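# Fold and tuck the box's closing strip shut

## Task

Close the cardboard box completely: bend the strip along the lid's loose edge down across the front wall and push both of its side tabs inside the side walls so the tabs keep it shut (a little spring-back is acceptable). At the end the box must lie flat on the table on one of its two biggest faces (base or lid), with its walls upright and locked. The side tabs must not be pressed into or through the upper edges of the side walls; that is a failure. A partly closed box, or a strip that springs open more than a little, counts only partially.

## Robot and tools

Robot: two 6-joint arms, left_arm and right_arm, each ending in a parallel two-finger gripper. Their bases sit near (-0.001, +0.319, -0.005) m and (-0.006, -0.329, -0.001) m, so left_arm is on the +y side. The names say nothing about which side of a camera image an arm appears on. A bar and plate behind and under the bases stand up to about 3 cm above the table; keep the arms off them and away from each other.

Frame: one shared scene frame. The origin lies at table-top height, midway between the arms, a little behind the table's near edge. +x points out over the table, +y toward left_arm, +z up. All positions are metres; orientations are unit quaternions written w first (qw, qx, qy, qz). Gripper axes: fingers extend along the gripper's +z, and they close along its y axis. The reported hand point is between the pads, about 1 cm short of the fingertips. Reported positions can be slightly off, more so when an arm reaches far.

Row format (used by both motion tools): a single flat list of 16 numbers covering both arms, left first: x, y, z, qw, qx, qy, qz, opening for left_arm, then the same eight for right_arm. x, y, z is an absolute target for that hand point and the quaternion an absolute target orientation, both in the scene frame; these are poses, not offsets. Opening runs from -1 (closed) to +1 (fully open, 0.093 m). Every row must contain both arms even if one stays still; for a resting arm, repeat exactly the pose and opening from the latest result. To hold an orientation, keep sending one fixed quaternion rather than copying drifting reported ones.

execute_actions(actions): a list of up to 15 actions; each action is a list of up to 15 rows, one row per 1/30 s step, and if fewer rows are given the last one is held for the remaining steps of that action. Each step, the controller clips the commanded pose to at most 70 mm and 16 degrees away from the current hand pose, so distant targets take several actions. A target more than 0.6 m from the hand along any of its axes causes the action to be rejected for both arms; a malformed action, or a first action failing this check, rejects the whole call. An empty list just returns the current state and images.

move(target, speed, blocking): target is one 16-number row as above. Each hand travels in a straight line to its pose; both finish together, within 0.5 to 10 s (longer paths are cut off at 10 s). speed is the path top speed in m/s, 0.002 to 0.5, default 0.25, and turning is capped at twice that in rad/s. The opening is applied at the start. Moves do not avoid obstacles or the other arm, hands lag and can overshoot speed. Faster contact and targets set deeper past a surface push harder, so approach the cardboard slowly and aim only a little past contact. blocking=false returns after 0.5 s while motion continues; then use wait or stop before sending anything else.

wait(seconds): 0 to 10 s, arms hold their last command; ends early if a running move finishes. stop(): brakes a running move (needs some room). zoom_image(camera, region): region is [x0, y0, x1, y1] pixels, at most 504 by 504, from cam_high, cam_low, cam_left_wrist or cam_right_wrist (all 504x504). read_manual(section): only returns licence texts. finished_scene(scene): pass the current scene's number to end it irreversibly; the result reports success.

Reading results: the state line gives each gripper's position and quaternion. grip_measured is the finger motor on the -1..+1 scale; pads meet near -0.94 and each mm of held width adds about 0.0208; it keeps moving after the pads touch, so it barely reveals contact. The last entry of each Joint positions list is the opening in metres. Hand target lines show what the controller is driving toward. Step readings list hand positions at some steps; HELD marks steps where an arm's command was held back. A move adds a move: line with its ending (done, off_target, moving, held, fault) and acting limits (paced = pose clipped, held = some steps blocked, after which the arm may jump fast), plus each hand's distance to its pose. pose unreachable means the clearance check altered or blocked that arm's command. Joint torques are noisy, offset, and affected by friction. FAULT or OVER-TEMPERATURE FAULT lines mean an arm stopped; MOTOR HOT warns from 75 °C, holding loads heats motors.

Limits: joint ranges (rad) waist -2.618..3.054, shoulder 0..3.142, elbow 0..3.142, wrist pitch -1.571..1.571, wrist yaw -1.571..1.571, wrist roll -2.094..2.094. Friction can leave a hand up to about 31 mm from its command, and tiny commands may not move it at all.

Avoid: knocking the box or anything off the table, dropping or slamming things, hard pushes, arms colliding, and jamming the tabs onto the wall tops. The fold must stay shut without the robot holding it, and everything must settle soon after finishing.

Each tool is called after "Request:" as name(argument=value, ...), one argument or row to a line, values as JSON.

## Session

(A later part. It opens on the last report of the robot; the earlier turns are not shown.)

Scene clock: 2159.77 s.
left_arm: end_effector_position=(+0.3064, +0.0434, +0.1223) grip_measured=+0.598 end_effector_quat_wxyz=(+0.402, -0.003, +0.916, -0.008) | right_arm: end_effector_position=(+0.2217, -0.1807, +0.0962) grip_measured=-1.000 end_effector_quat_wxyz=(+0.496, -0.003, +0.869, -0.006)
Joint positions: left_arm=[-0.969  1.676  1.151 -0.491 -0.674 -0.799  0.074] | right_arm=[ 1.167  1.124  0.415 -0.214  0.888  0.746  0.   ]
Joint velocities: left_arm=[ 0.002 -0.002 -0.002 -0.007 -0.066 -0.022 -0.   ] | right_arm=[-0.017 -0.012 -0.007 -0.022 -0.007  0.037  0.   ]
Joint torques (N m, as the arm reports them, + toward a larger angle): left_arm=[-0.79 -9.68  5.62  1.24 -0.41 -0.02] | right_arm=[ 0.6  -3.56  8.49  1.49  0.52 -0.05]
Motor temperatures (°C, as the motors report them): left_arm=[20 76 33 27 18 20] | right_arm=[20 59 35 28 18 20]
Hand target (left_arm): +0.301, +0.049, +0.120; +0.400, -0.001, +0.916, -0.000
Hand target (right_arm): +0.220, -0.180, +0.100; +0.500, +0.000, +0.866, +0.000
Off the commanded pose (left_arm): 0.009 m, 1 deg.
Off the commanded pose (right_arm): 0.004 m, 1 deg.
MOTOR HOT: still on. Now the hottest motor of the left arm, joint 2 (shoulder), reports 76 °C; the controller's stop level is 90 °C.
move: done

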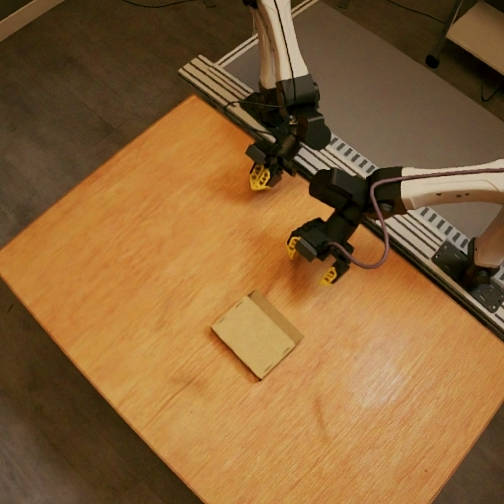

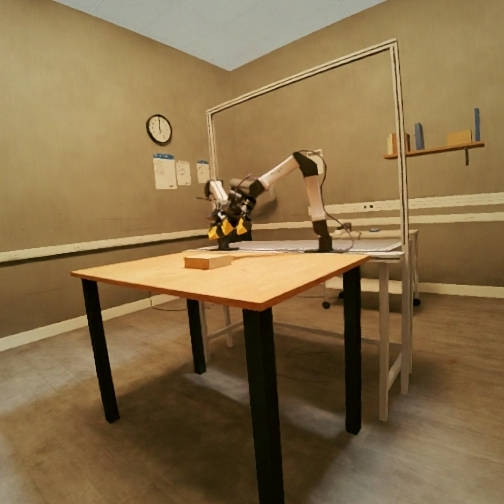

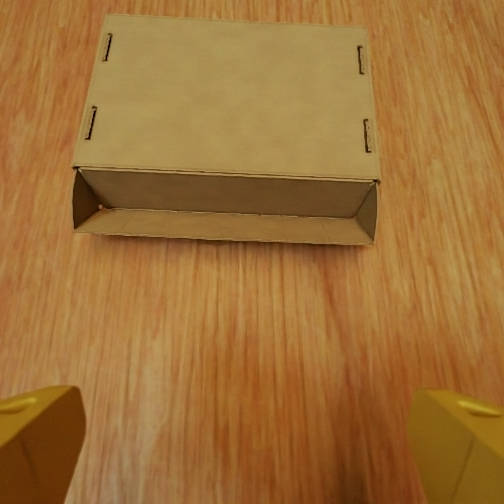

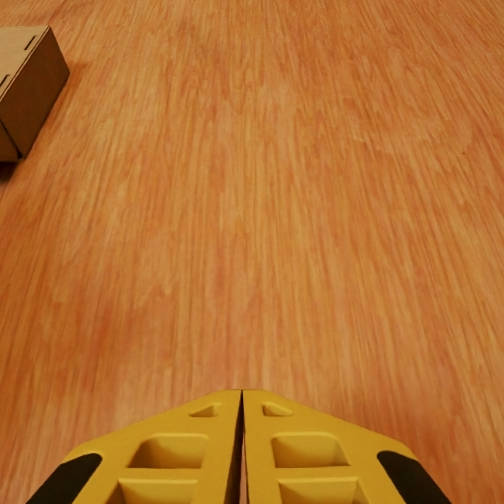

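Request:
move(
  target=[0.22,0.18,0.12,0.40,0,0.9165,0,0.6, 0.22,-0.18,0.10,0.5,0,0.866,0,-1],
  speed=0.2,
)

Scene clock: 2166.00 s.
left_arm: end_effector_position=(+0.2230, +0.1727, +0.1245) grip_measured=+0.598 end_effector_quat_wxyz=(+0.403, -0.004, +0.915, -0.009) | right_arm: end_effector_position=(+0.2217, -0.1807, +0.0962) grip_measured=-1.000 end_effector_quat_wxyz=(+0.496, -0.003, +0.869, -0.006)
Joint positions: left_arm=[-0.969  1.037  0.662 -0.638 -0.675 -0.799  0.074] | right_arm=[ 1.167  1.124  0.415 -0.214  0.888  0.746  0.   ]
Joint velocities: left_arm=[ 0.022  0.007 -0.002  0.007 -0.022 -0.081  0.   ] | right_arm=[-0.007  0.002 -0.002  0.066 -0.037  0.022  0.   ]
Joint torques (N m, as the arm reports them, + toward a larger angle): left_arm=[-0.64 -3.64  5.87  1.28 -0.35  0.04] | right_arm=[ 0.62 -3.55  8.48  1.49  0.51 -0.07]
Motor temperatures (°C, as the motors report them): left_arm=[20 74 33 27 18 20] | right_arm=[20 57 35 28 18 20]
Hand target (left_arm): +0.219, +0.178, +0.119; +0.400, +0.000, +0.917, +0.000
Hand target (right_arm): +0.220, -0.180, +0.100; +0.500, -0.000, +0.866, +0.000
Off the commanded pose (left_arm): 0.009 m, 1 deg.
Off the commanded pose (right_arm): 0.004 m, 1 deg.
MOTOR HOT: still on. Now the hottest motor of the left arm, joint 2 (shoulder), reports 74 °C; the controller's stop level is 90 °C.
move: done

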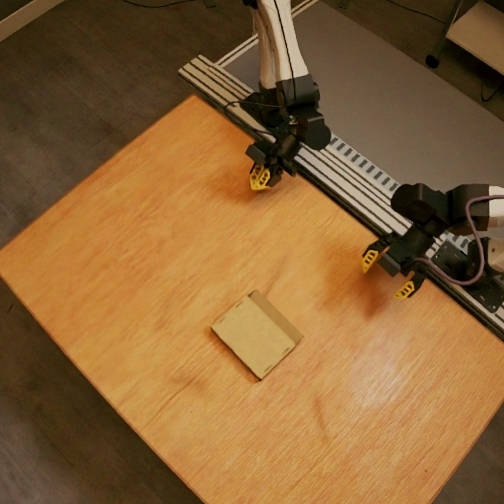

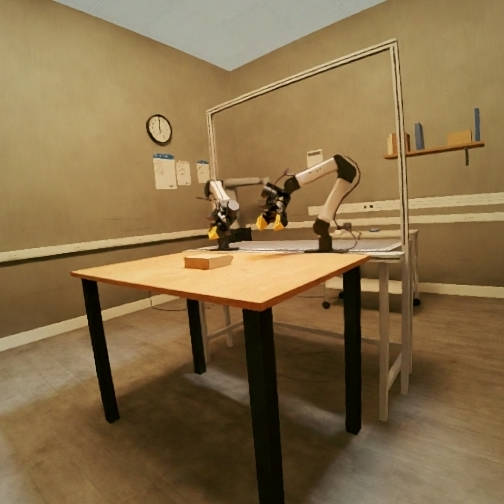

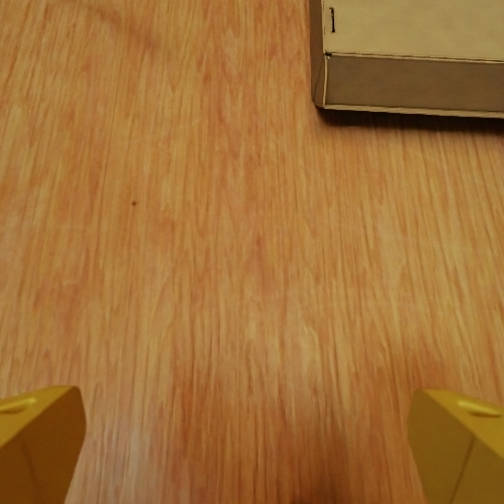

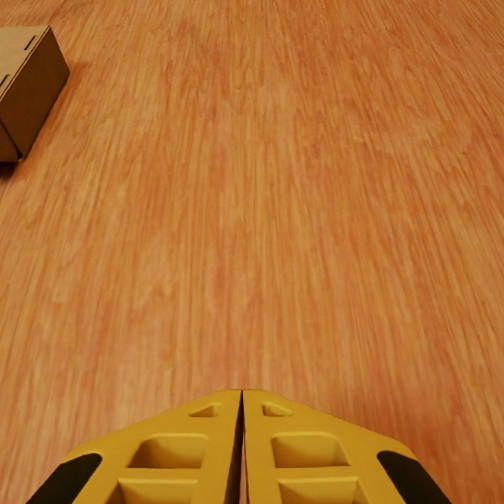

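Request:
move(
  target=[0.455,0.170,0.075,0,0,0.9537,-0.3007,-1, 0.455,-0.065,0.075,0,0,0.9537,0.3007,-1],
  speed=0.2,
)

Request:
move(
  target=[0.455,0.168,0.020,0,0,0.9537,-0.3007,-1, 0.455,-0.063,0.020,0,0,0.9537,0.3007,-1],
  speed=0.06,
)

Scene clock: 2216.30 s.
left_arm: end_effector_position=(+0.4509, +0.1728, +0.0662) grip_measured=-0.981 end_effector_quat_wxyz=(-0.008, -0.002, +0.956, -0.293) | right_arm: end_effector_position=(+0.4516, -0.0634, +0.0777) grip_measured=-1.000 end_effector_quat_wxyz=(+0.001, +0.004, +0.953, +0.302)
Joint positions: left_arm=[-0.093  2.299  1.987 -1.178  0.58  -0.143  0.   ] | right_arm=[ 0.448  2.42   2.171 -1.079 -0.536  0.44   0.   ]
Joint velocities: left_arm=[-0.007  0.017  0.002  0.037  0.022 -0.007  0.   ] | right_arm=[ 0.002 -0.012 -0.002  0.037 -0.037  0.095  0.   ]
Joint torques (N m, as the arm reports them, + toward a larger angle): left_arm=[  0.04 -13.1    9.57   0.44   0.39   0.17] | right_arm=[ -0.44 -11.65  10.71   0.89  -0.29  -0.28]
Motor temperatures (°C, as the motors report them): left_arm=[20 54 34 27 18 20] | right_arm=[20 51 35 27 18 20]
Hand target (left_arm): +0.454, +0.173, +0.074; -0.002, +0.002, +0.955, -0.298
Hand target (right_arm): +0.452, -0.063, +0.078; -0.001, -0.002, +0.952, +0.306
Off the commanded pose (left_arm): 0.010 m, 1 deg.
Off the commanded pose (right_arm): 0.005 m, 0 deg.
MOTOR HOT: cleared. Now the hottest motor of the left arm, joint 2 (shoulder), reports 54 °C.
move: done

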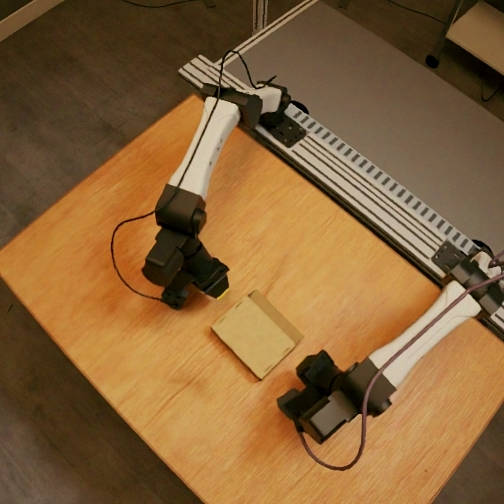

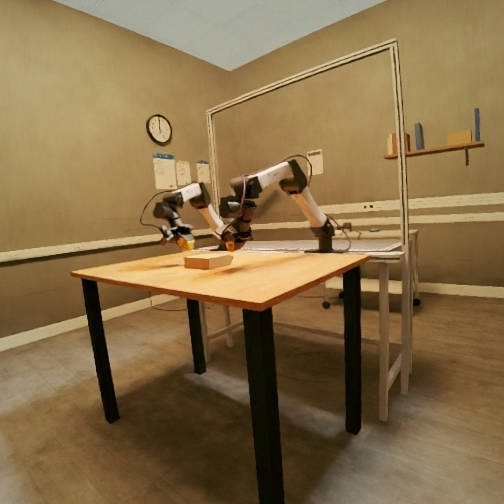

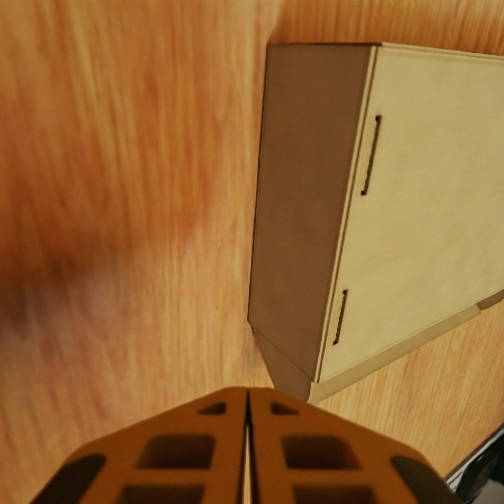

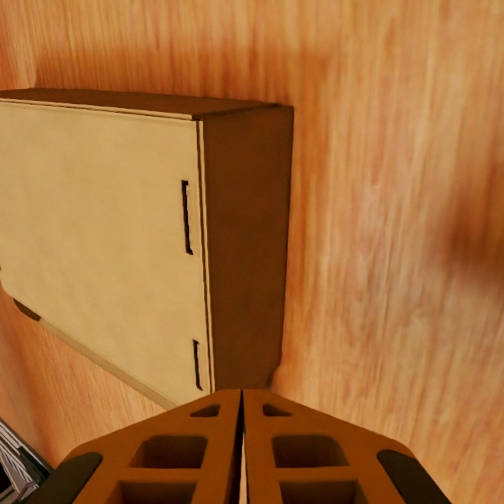

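Scene clock: 2217.70 s.
left_arm: end_effector_position=(+0.4570, +0.1711, +0.0244) grip_measured=-0.981 end_effector_quat_wxyz=(+0.003, +0.001, +0.955, -0.296) | right_arm: end_effector_position=(+0.4527, -0.0613, +0.0257) grip_measured=-1.000 end_effector_quat_wxyz=(-0.005, +0.004, +0.954, +0.299)
Joint positions: left_arm=[-0.093  2.337  1.882 -1.013  0.584 -0.143  0.   ] | right_arm=[ 0.448  2.47   2.056 -0.93  -0.536  0.438  0.   ]
Joint velocities: left_arm=[-0.002 -0.002 -0.002 -0.051  0.007 -0.022  0.   ] | right_arm=[ 0.002  0.002  0.012  0.051  0.051 -0.022  0.   ]
Joint torques (N m, as the arm reports them, + toward a larger angle): left_arm=[ -0.31 -13.52   4.95   0.83   0.38   0.02] | right_arm=[ -0.68 -12.2    7.3    1.16  -0.21  -0.29]
Motor temperatures (°C, as the motors report them): left_arm=[20 55 34 27 18 20] | right_arm=[20 52 35 27 18 20]
Hand target (left_arm): +0.455, +0.168, +0.020; -0.000, -0.000, +0.954, -0.301
Hand target (right_arm): +0.455, -0.063, +0.020; -0.000, -0.000, +0.954, +0.301
Off the commanded pose (left_arm): 0.006 m, 1 deg.
Off the commanded pose (right_arm): 0.006 m, 1 deg.
move: done

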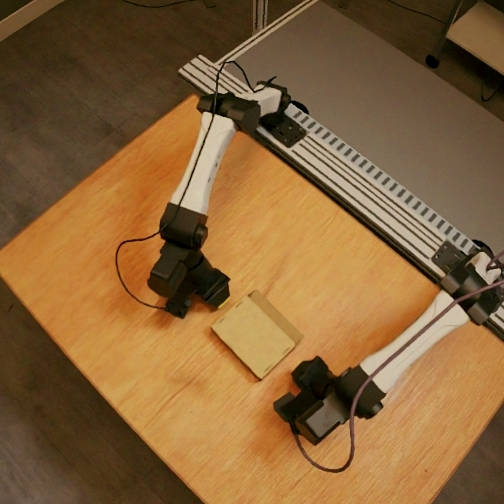

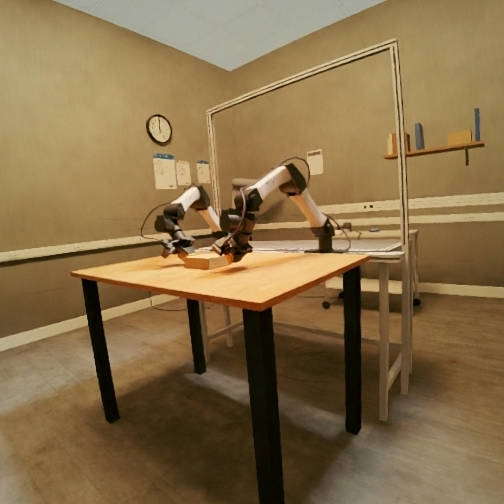

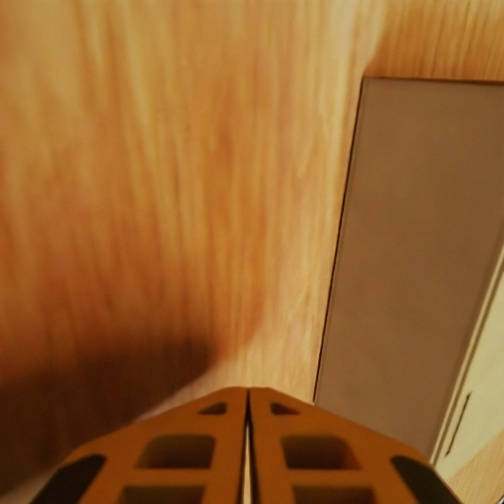

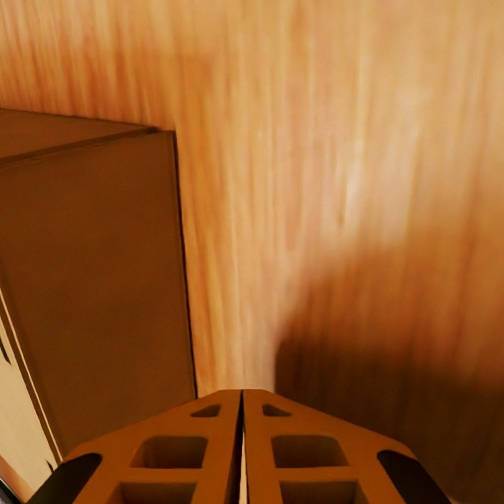

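Request:
move(
  target=[0.457,0.135,0.020,0,0,0.9537,-0.3007,-1, 0.457,-0.030,0.020,0,0,0.9537,0.3007,-1],
  speed=0.02,
)

Scene clock: 2223.10 s.
left_arm: end_effector_position=(+0.4533, +0.1426, +0.0201) grip_measured=-0.981 end_effector_quat_wxyz=(-0.008, -0.005, +0.955, -0.297) | right_arm: end_effector_position=(+0.4563, -0.0414, +0.0194) grip_measured=-1.000 end_effector_quat_wxyz=(-0.005, +0.006, +0.955, +0.297)
Joint positions: left_arm=[-0.153  2.349  1.882 -0.979  0.583 -0.223  0.   ] | right_arm=[ 0.483  2.523  2.128 -0.928 -0.521  0.482  0.   ]
Joint velocities: left_arm=[-0.017  0.007 -0.007  0.051  0.022 -0.007  0.   ] | right_arm=[-0.002  0.012  0.022  0.037 -0.007  0.007  0.   ]
Joint torques (N m, as the arm reports them, + toward a larger angle): left_arm=[ -1.19 -12.96   7.68   0.91   0.31   0.01] | right_arm=[  1.09 -12.06  10.47   1.12  -0.22  -0.06]
Motor temperatures (°C, as the motors report them): left_arm=[20 57 34 26 18 20] | right_arm=[20 55 35 27 18 20]
Hand target (left_arm): +0.457, +0.135, +0.020; +0.000, +0.000, +0.954, -0.301
Hand target (right_arm): +0.457, -0.030, +0.020; +0.000, +0.000, +0.954, +0.301
Off the commanded pose (left_arm): 0.008 m, 1 deg.
Off the commanded pose (right_arm): 0.011 m, 1 deg.
move: off_target (right_arm)

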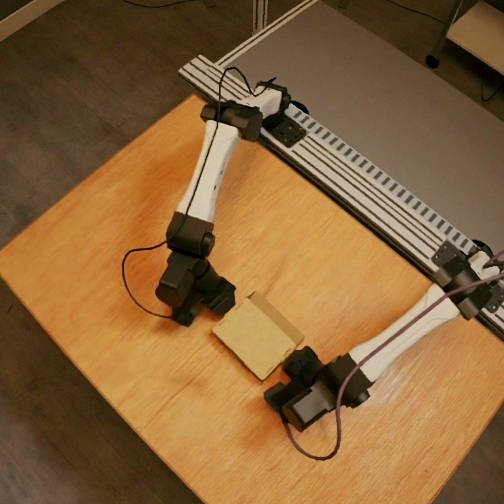

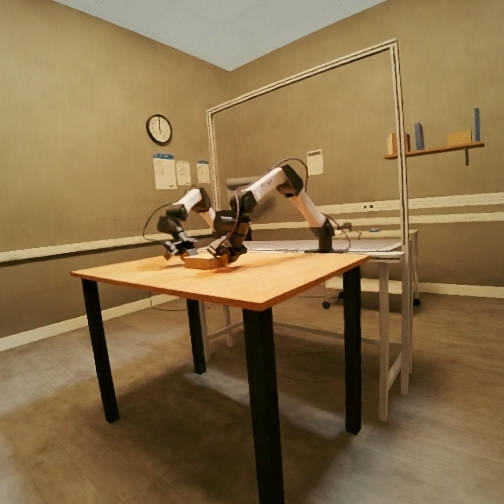

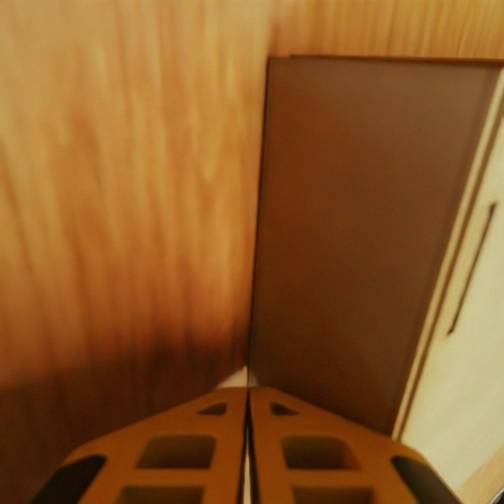

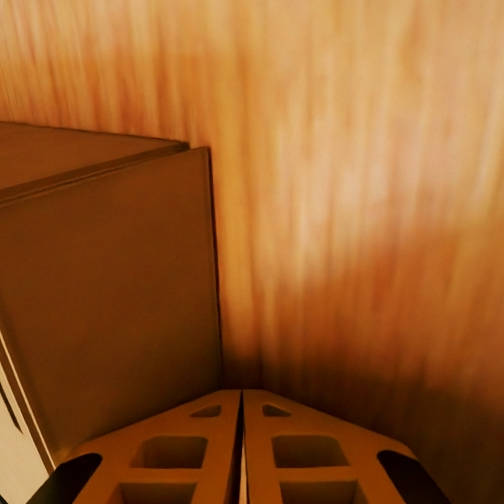

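Request:
move(
  target=[0.345,0.126,0.028,0,0,0.9537,-0.3007,-1, 0.345,-0.022,0.028,0,0,0.9537,0.3007,-1],
  speed=0.035,
)

Scene clock: 2232.20 s.
left_arm: end_effector_position=(+0.3465, +0.1405, +0.0206) grip_measured=-0.981 end_effector_quat_wxyz=(-0.011, -0.016, +0.960, -0.278) | right_arm: end_effector_position=(+0.3476, -0.0437, +0.0163) grip_measured=-1.000 end_effector_quat_wxyz=(-0.012, +0.018, +0.962, +0.272)
Joint positions: left_arm=[-0.228  1.957  1.26  -0.714  0.534 -0.327  0.   ] | right_arm=[ 0.598  2.136  1.451 -0.618 -0.451  0.616  0.   ]
Joint velocities: left_arm=[-0.012 -0.017  0.012  0.022 -0.051  0.007  0.   ] | right_arm=[ 0.002 -0.007 -0.007 -0.022  0.066 -0.007  0.   ]
Joint torques (N m, as the arm reports them, + toward a larger angle): left_arm=[ -2.11 -11.98   4.88   1.17   0.62   0.  ] | right_arm=[  2.21 -11.58   6.97   1.6   -0.46  -0.07]
Motor temperatures (°C, as the motors report them): left_arm=[20 60 34 26 18 20] | right_arm=[20 60 35 26 18 20]
Hand target (left_arm): +0.344, +0.125, +0.028; -0.000, +0.000, +0.954, -0.301
Hand target (right_arm): +0.344, -0.024, +0.027; -0.001, -0.001, +0.954, +0.300
Off the commanded pose (left_arm): 0.016 m, 3 deg.
Off the commanded pose (right_arm): 0.025 m, 4 deg.
move: off_target (left_arm, right_arm)

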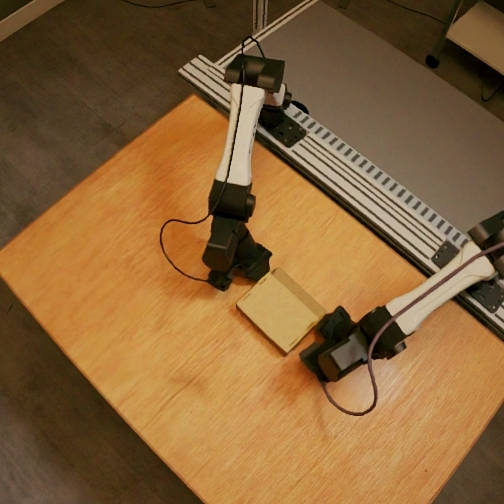

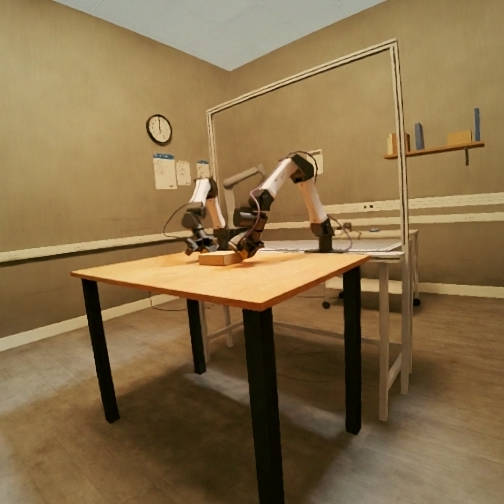

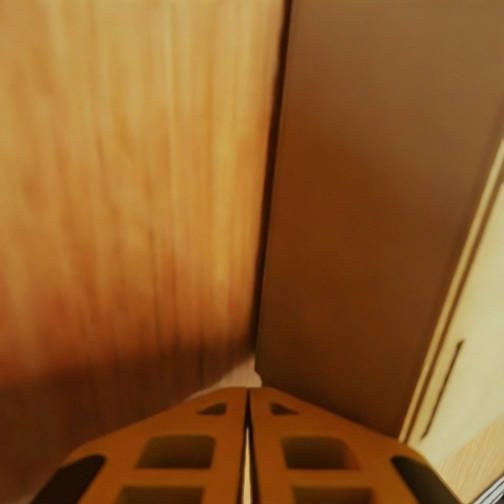

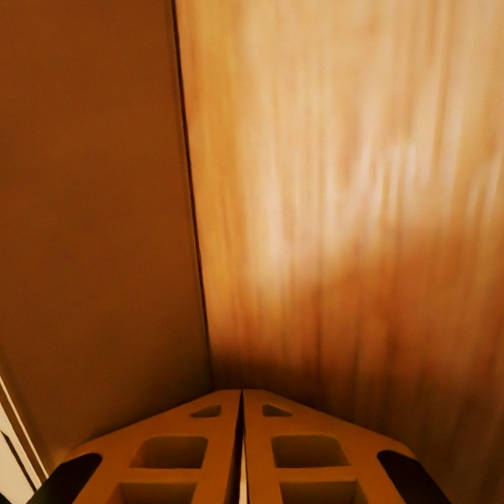

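Request:
move(
  target=[0.345,0.160,0.028,0,0,0.9537,-0.3007,-1, 0.345,-0.062,0.028,0,0,0.9537,0.3007,-1],
  speed=0.04,
)

Request:
move(
  target=[0.415,0.160,0.024,0,0,0.9537,-0.3007,-1, 0.415,-0.062,0.024,0,0,0.9537,0.3007,-1],
  speed=0.08,
)

Request:
move(
  target=[0.415,0.124,0.026,0,0,0.9537,-0.3007,-1, 0.415,-0.024,0.026,0,0,0.9537,0.3007,-1],
  speed=0.025,
)

Request:
move(
  target=[0.355,0.124,0.030,0,0,0.9537,-0.3007,-1, 0.355,-0.024,0.032,0,0,0.9537,0.3007,-1],
  speed=0.035,
)

Scene clock: 2244.80 s.
left_arm: end_effector_position=(+0.3566, +0.1571, +0.0285) grip_measured=-0.981 end_effector_quat_wxyz=(+0.012, +0.001, +0.955, -0.298) | right_arm: end_effector_position=(+0.3427, -0.0626, +0.0217) grip_measured=-1.000 end_effector_quat_wxyz=(-0.012, +0.009, +0.957, +0.290)
Joint positions: left_arm=[-0.165  1.944  1.26  -0.714  0.574 -0.236  0.   ] | right_arm=[ 0.55   2.081  1.375 -0.603 -0.498  0.556  0.   ]
Joint velocities: left_arm=[ 0.022  0.002  0.012  0.007 -0.066 -0.007  0.   ] | right_arm=[ 0.012  0.002 -0.002  0.007  0.037  0.007  0.   ]
Joint torques (N m, as the arm reports them, + toward a larger angle): left_arm=[  0.26 -11.85   3.82   0.6    0.36   0.18] | right_arm=[ -0.6  -11.27   6.69   1.22  -0.27  -0.27]
Motor temperatures (°C, as the motors report them): left_arm=[20 62 34 26 18 20] | right_arm=[20 64 34 27 18 20]
Hand target (left_arm): +0.345, +0.160, +0.028; -0.000, -0.000, +0.954, -0.301
Hand target (right_arm): +0.345, -0.062, +0.028; -0.000, +0.000, +0.954, +0.300
Off the commanded pose (left_arm): 0.012 m, 1 deg.
Off the commanded pose (right_arm): 0.007 m, 2 deg.
move: off_target (left_arm)

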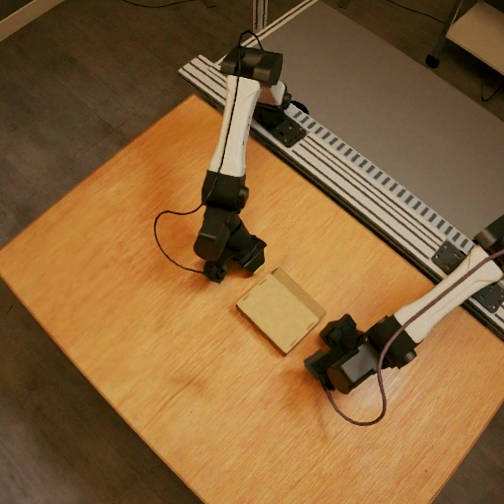

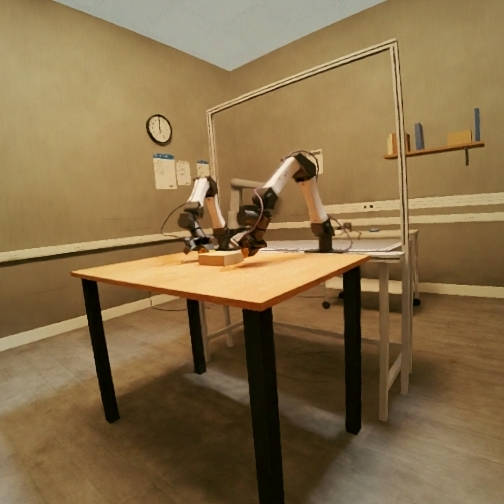

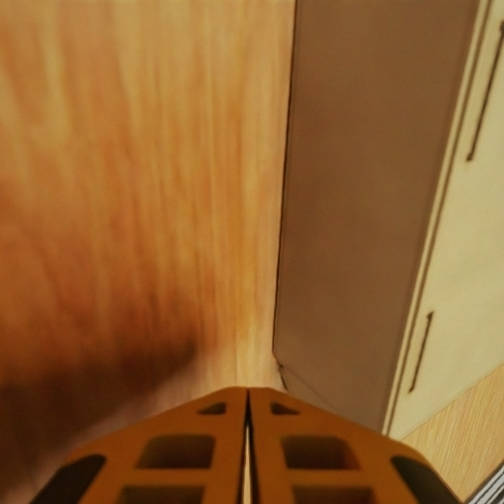

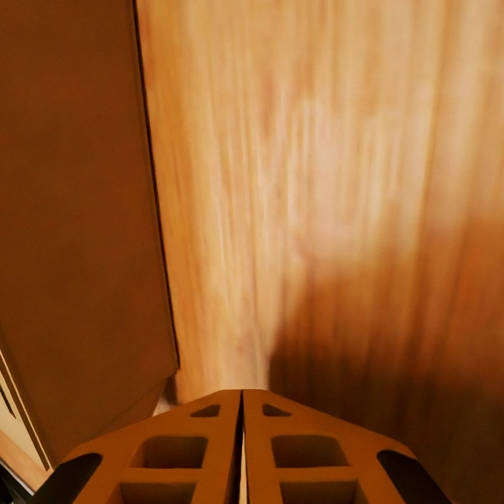

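Scene clock: 2246.23 s.
left_arm: end_effector_position=(+0.4097, +0.1607, +0.0171) grip_measured=-0.981 end_effector_quat_wxyz=(-0.005, -0.003, +0.955, -0.295) | right_arm: end_effector_position=(+0.4130, -0.0625, +0.0236) grip_measured=-1.000 end_effector_quat_wxyz=(+0.001, +0.006, +0.955, +0.297)
Joint positions: left_arm=[-0.131  2.172  1.57  -0.854  0.58  -0.193  0.   ] | right_arm=[ 0.48   2.293  1.731 -0.752 -0.518  0.479  0.   ]
Joint velocities: left_arm=[ 0.012  0.002 -0.002 -0.037 -0.007 -0.022  0.   ] | right_arm=[ 0.002  0.007 -0.022  0.051 -0.007 -0.051  0.   ]
Joint torques (N m, as the arm reports them, + toward a larger angle): left_arm=[  0.19 -11.81   9.26   0.49   0.37   0.18] | right_arm=[ -0.5  -10.78  10.33   0.88  -0.27  -0.26]
Motor temperatures (°C, as the motors report them): left_arm=[20 62 34 26 18 20] | right_arm=[20 64 34 27 18 20]
Hand target (left_arm): +0.415, +0.161, +0.024; +0.000, +0.000, +0.954, -0.301
Hand target (right_arm): +0.415, -0.061, +0.025; +0.000, +0.000, +0.954, +0.301
Off the commanded pose (left_arm): 0.009 m, 1 deg.
Off the commanded pose (right_arm): 0.002 m, 1 deg.
move: done

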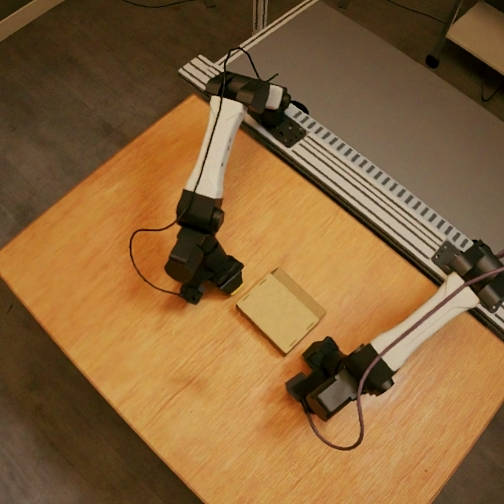

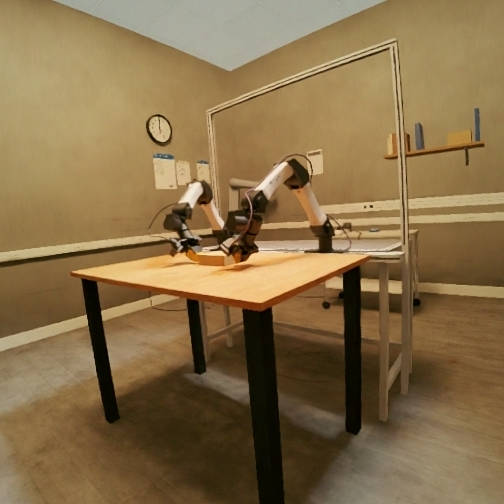

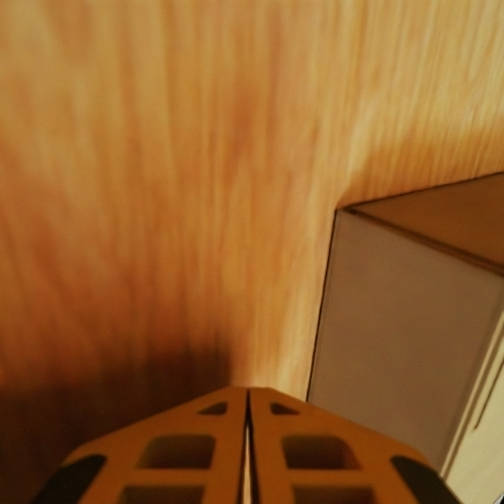

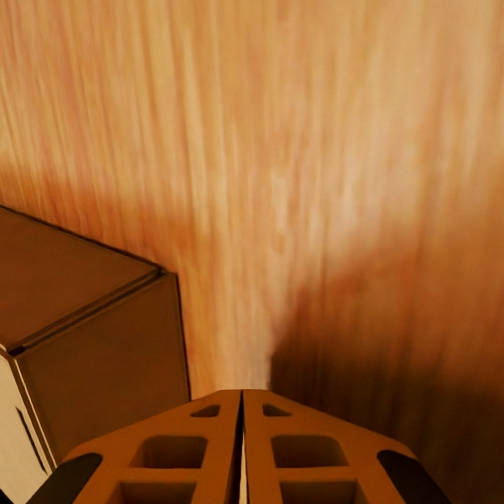

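Scene clock: 2248.00 s.
left_arm: end_effector_position=(+0.4058, +0.1406, +0.0178) grip_measured=-0.981 end_effector_quat_wxyz=(-0.016, -0.013, +0.958, -0.287) | right_arm: end_effector_position=(+0.4192, -0.0429, +0.0253) grip_measured=-1.000 end_effector_quat_wxyz=(+0.004, +0.012, +0.957, +0.290)
Joint positions: left_arm=[-0.185  2.177  1.586 -0.853  0.56  -0.271  0.   ] | right_arm=[ 0.519  2.338  1.818 -0.773 -0.49   0.532  0.   ]
Joint velocities: left_arm=[-0.007  0.027  0.002  0.007  0.051 -0.022  0.   ] | right_arm=[ 0.022  0.012 -0.007 -0.022 -0.037 -0.022  0.   ]
Joint torques (N m, as the arm reports them, + toward a larger angle): left_arm=[ -2.04 -11.56   9.57   0.92   0.44  -0.03] | right_arm=[  2.16 -10.68  10.65   1.16  -0.38  -0.08]
Motor temperatures (°C, as the motors report them): left_arm=[20 62 34 26 18 20] | right_arm=[20 65 34 26 18 20]
Hand target (left_arm): +0.415, +0.124, +0.027; +0.000, +0.000, +0.954, -0.301
Hand target (right_arm): +0.414, -0.025, +0.026; +0.000, -0.000, +0.954, +0.301
Off the commanded pose (left_arm): 0.021 m, 3 deg.
Off the commanded pose (right_arm): 0.019 m, 2 deg.
move: off_target (left_arm, right_arm)

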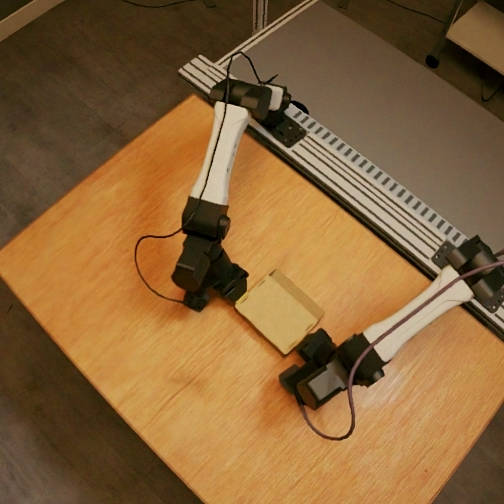

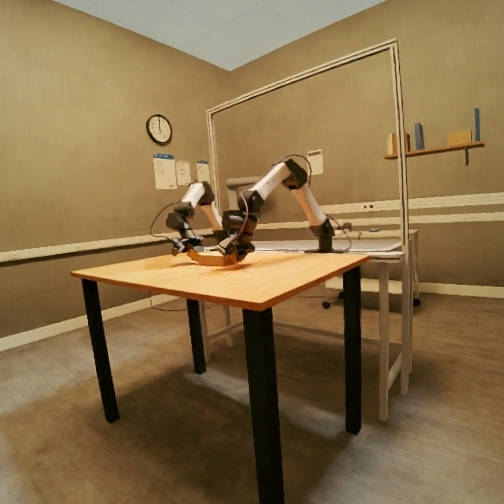

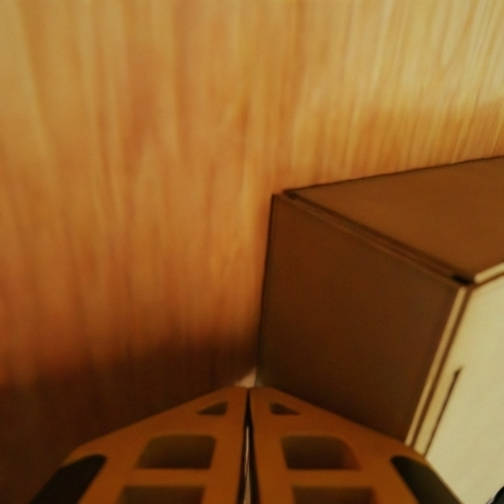

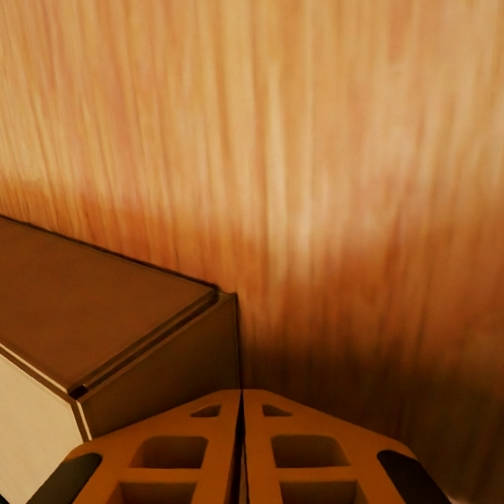

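Scene clock: 2250.20 s.
left_arm: end_effector_position=(+0.3546, +0.1387, +0.0220) grip_measured=-0.981 end_effector_quat_wxyz=(-0.015, -0.013, +0.960, -0.279) | right_arm: end_effector_position=(+0.3586, -0.0461, +0.0196) grip_measured=-1.000 end_effector_quat_wxyz=(-0.011, +0.019, +0.962, +0.271)
Joint positions: left_arm=[-0.226  1.991  1.316 -0.748  0.538 -0.317  0.   ] | right_arm=[ 0.581  2.16   1.506 -0.655 -0.452  0.6    0.   ]
Joint velocities: left_arm=[ 0.007 -0.017  0.002  0.125 -0.066 -0.022  0.   ] | right_arm=[-0.002  0.002 -0.007  0.037 -0.037  0.11   0.   ]
Joint torques (N m, as the arm reports them, + toward a larger angle): left_arm=[ -2.04 -12.39   5.15   1.2    0.6   -0.04] | right_arm=[  2.29 -11.83   7.09   1.52  -0.5   -0.07]
Motor temperatures (°C, as the motors report them): left_arm=[20 63 34 26 18 20] | right_arm=[20 65 34 26 18 20]
Hand target (left_arm): +0.355, +0.124, +0.030; -0.001, +0.000, +0.954, -0.301
Hand target (right_arm): +0.354, -0.025, +0.032; -0.001, -0.001, +0.954, +0.300
Off the commanded pose (left_arm): 0.017 m, 3 deg.
Off the commanded pose (right_arm): 0.026 m, 4 deg.
move: off_target (left_arm, right_arm)

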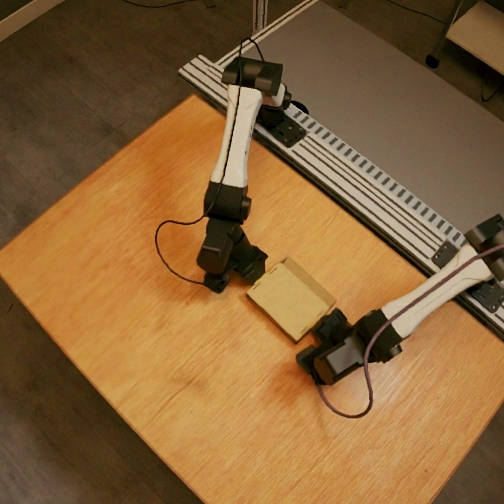

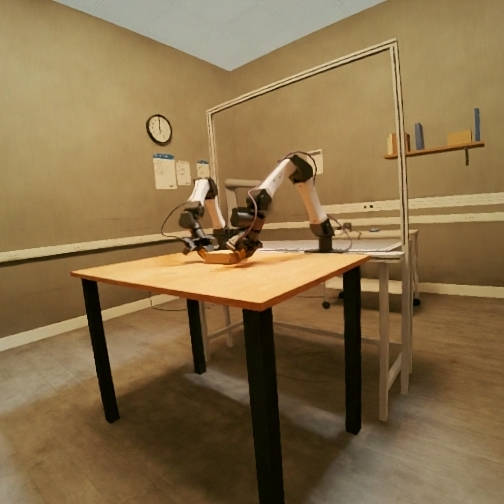

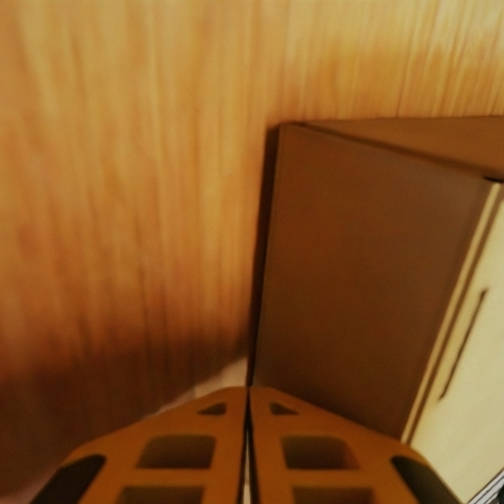

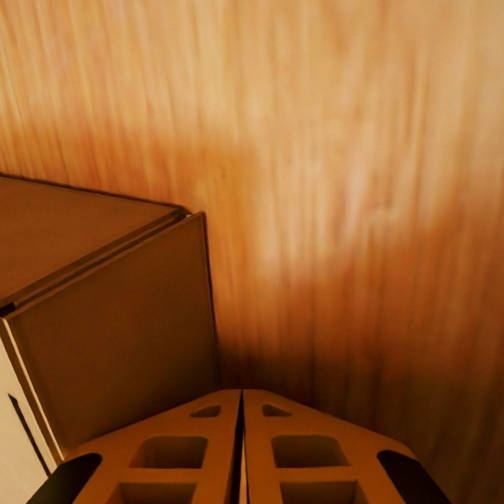

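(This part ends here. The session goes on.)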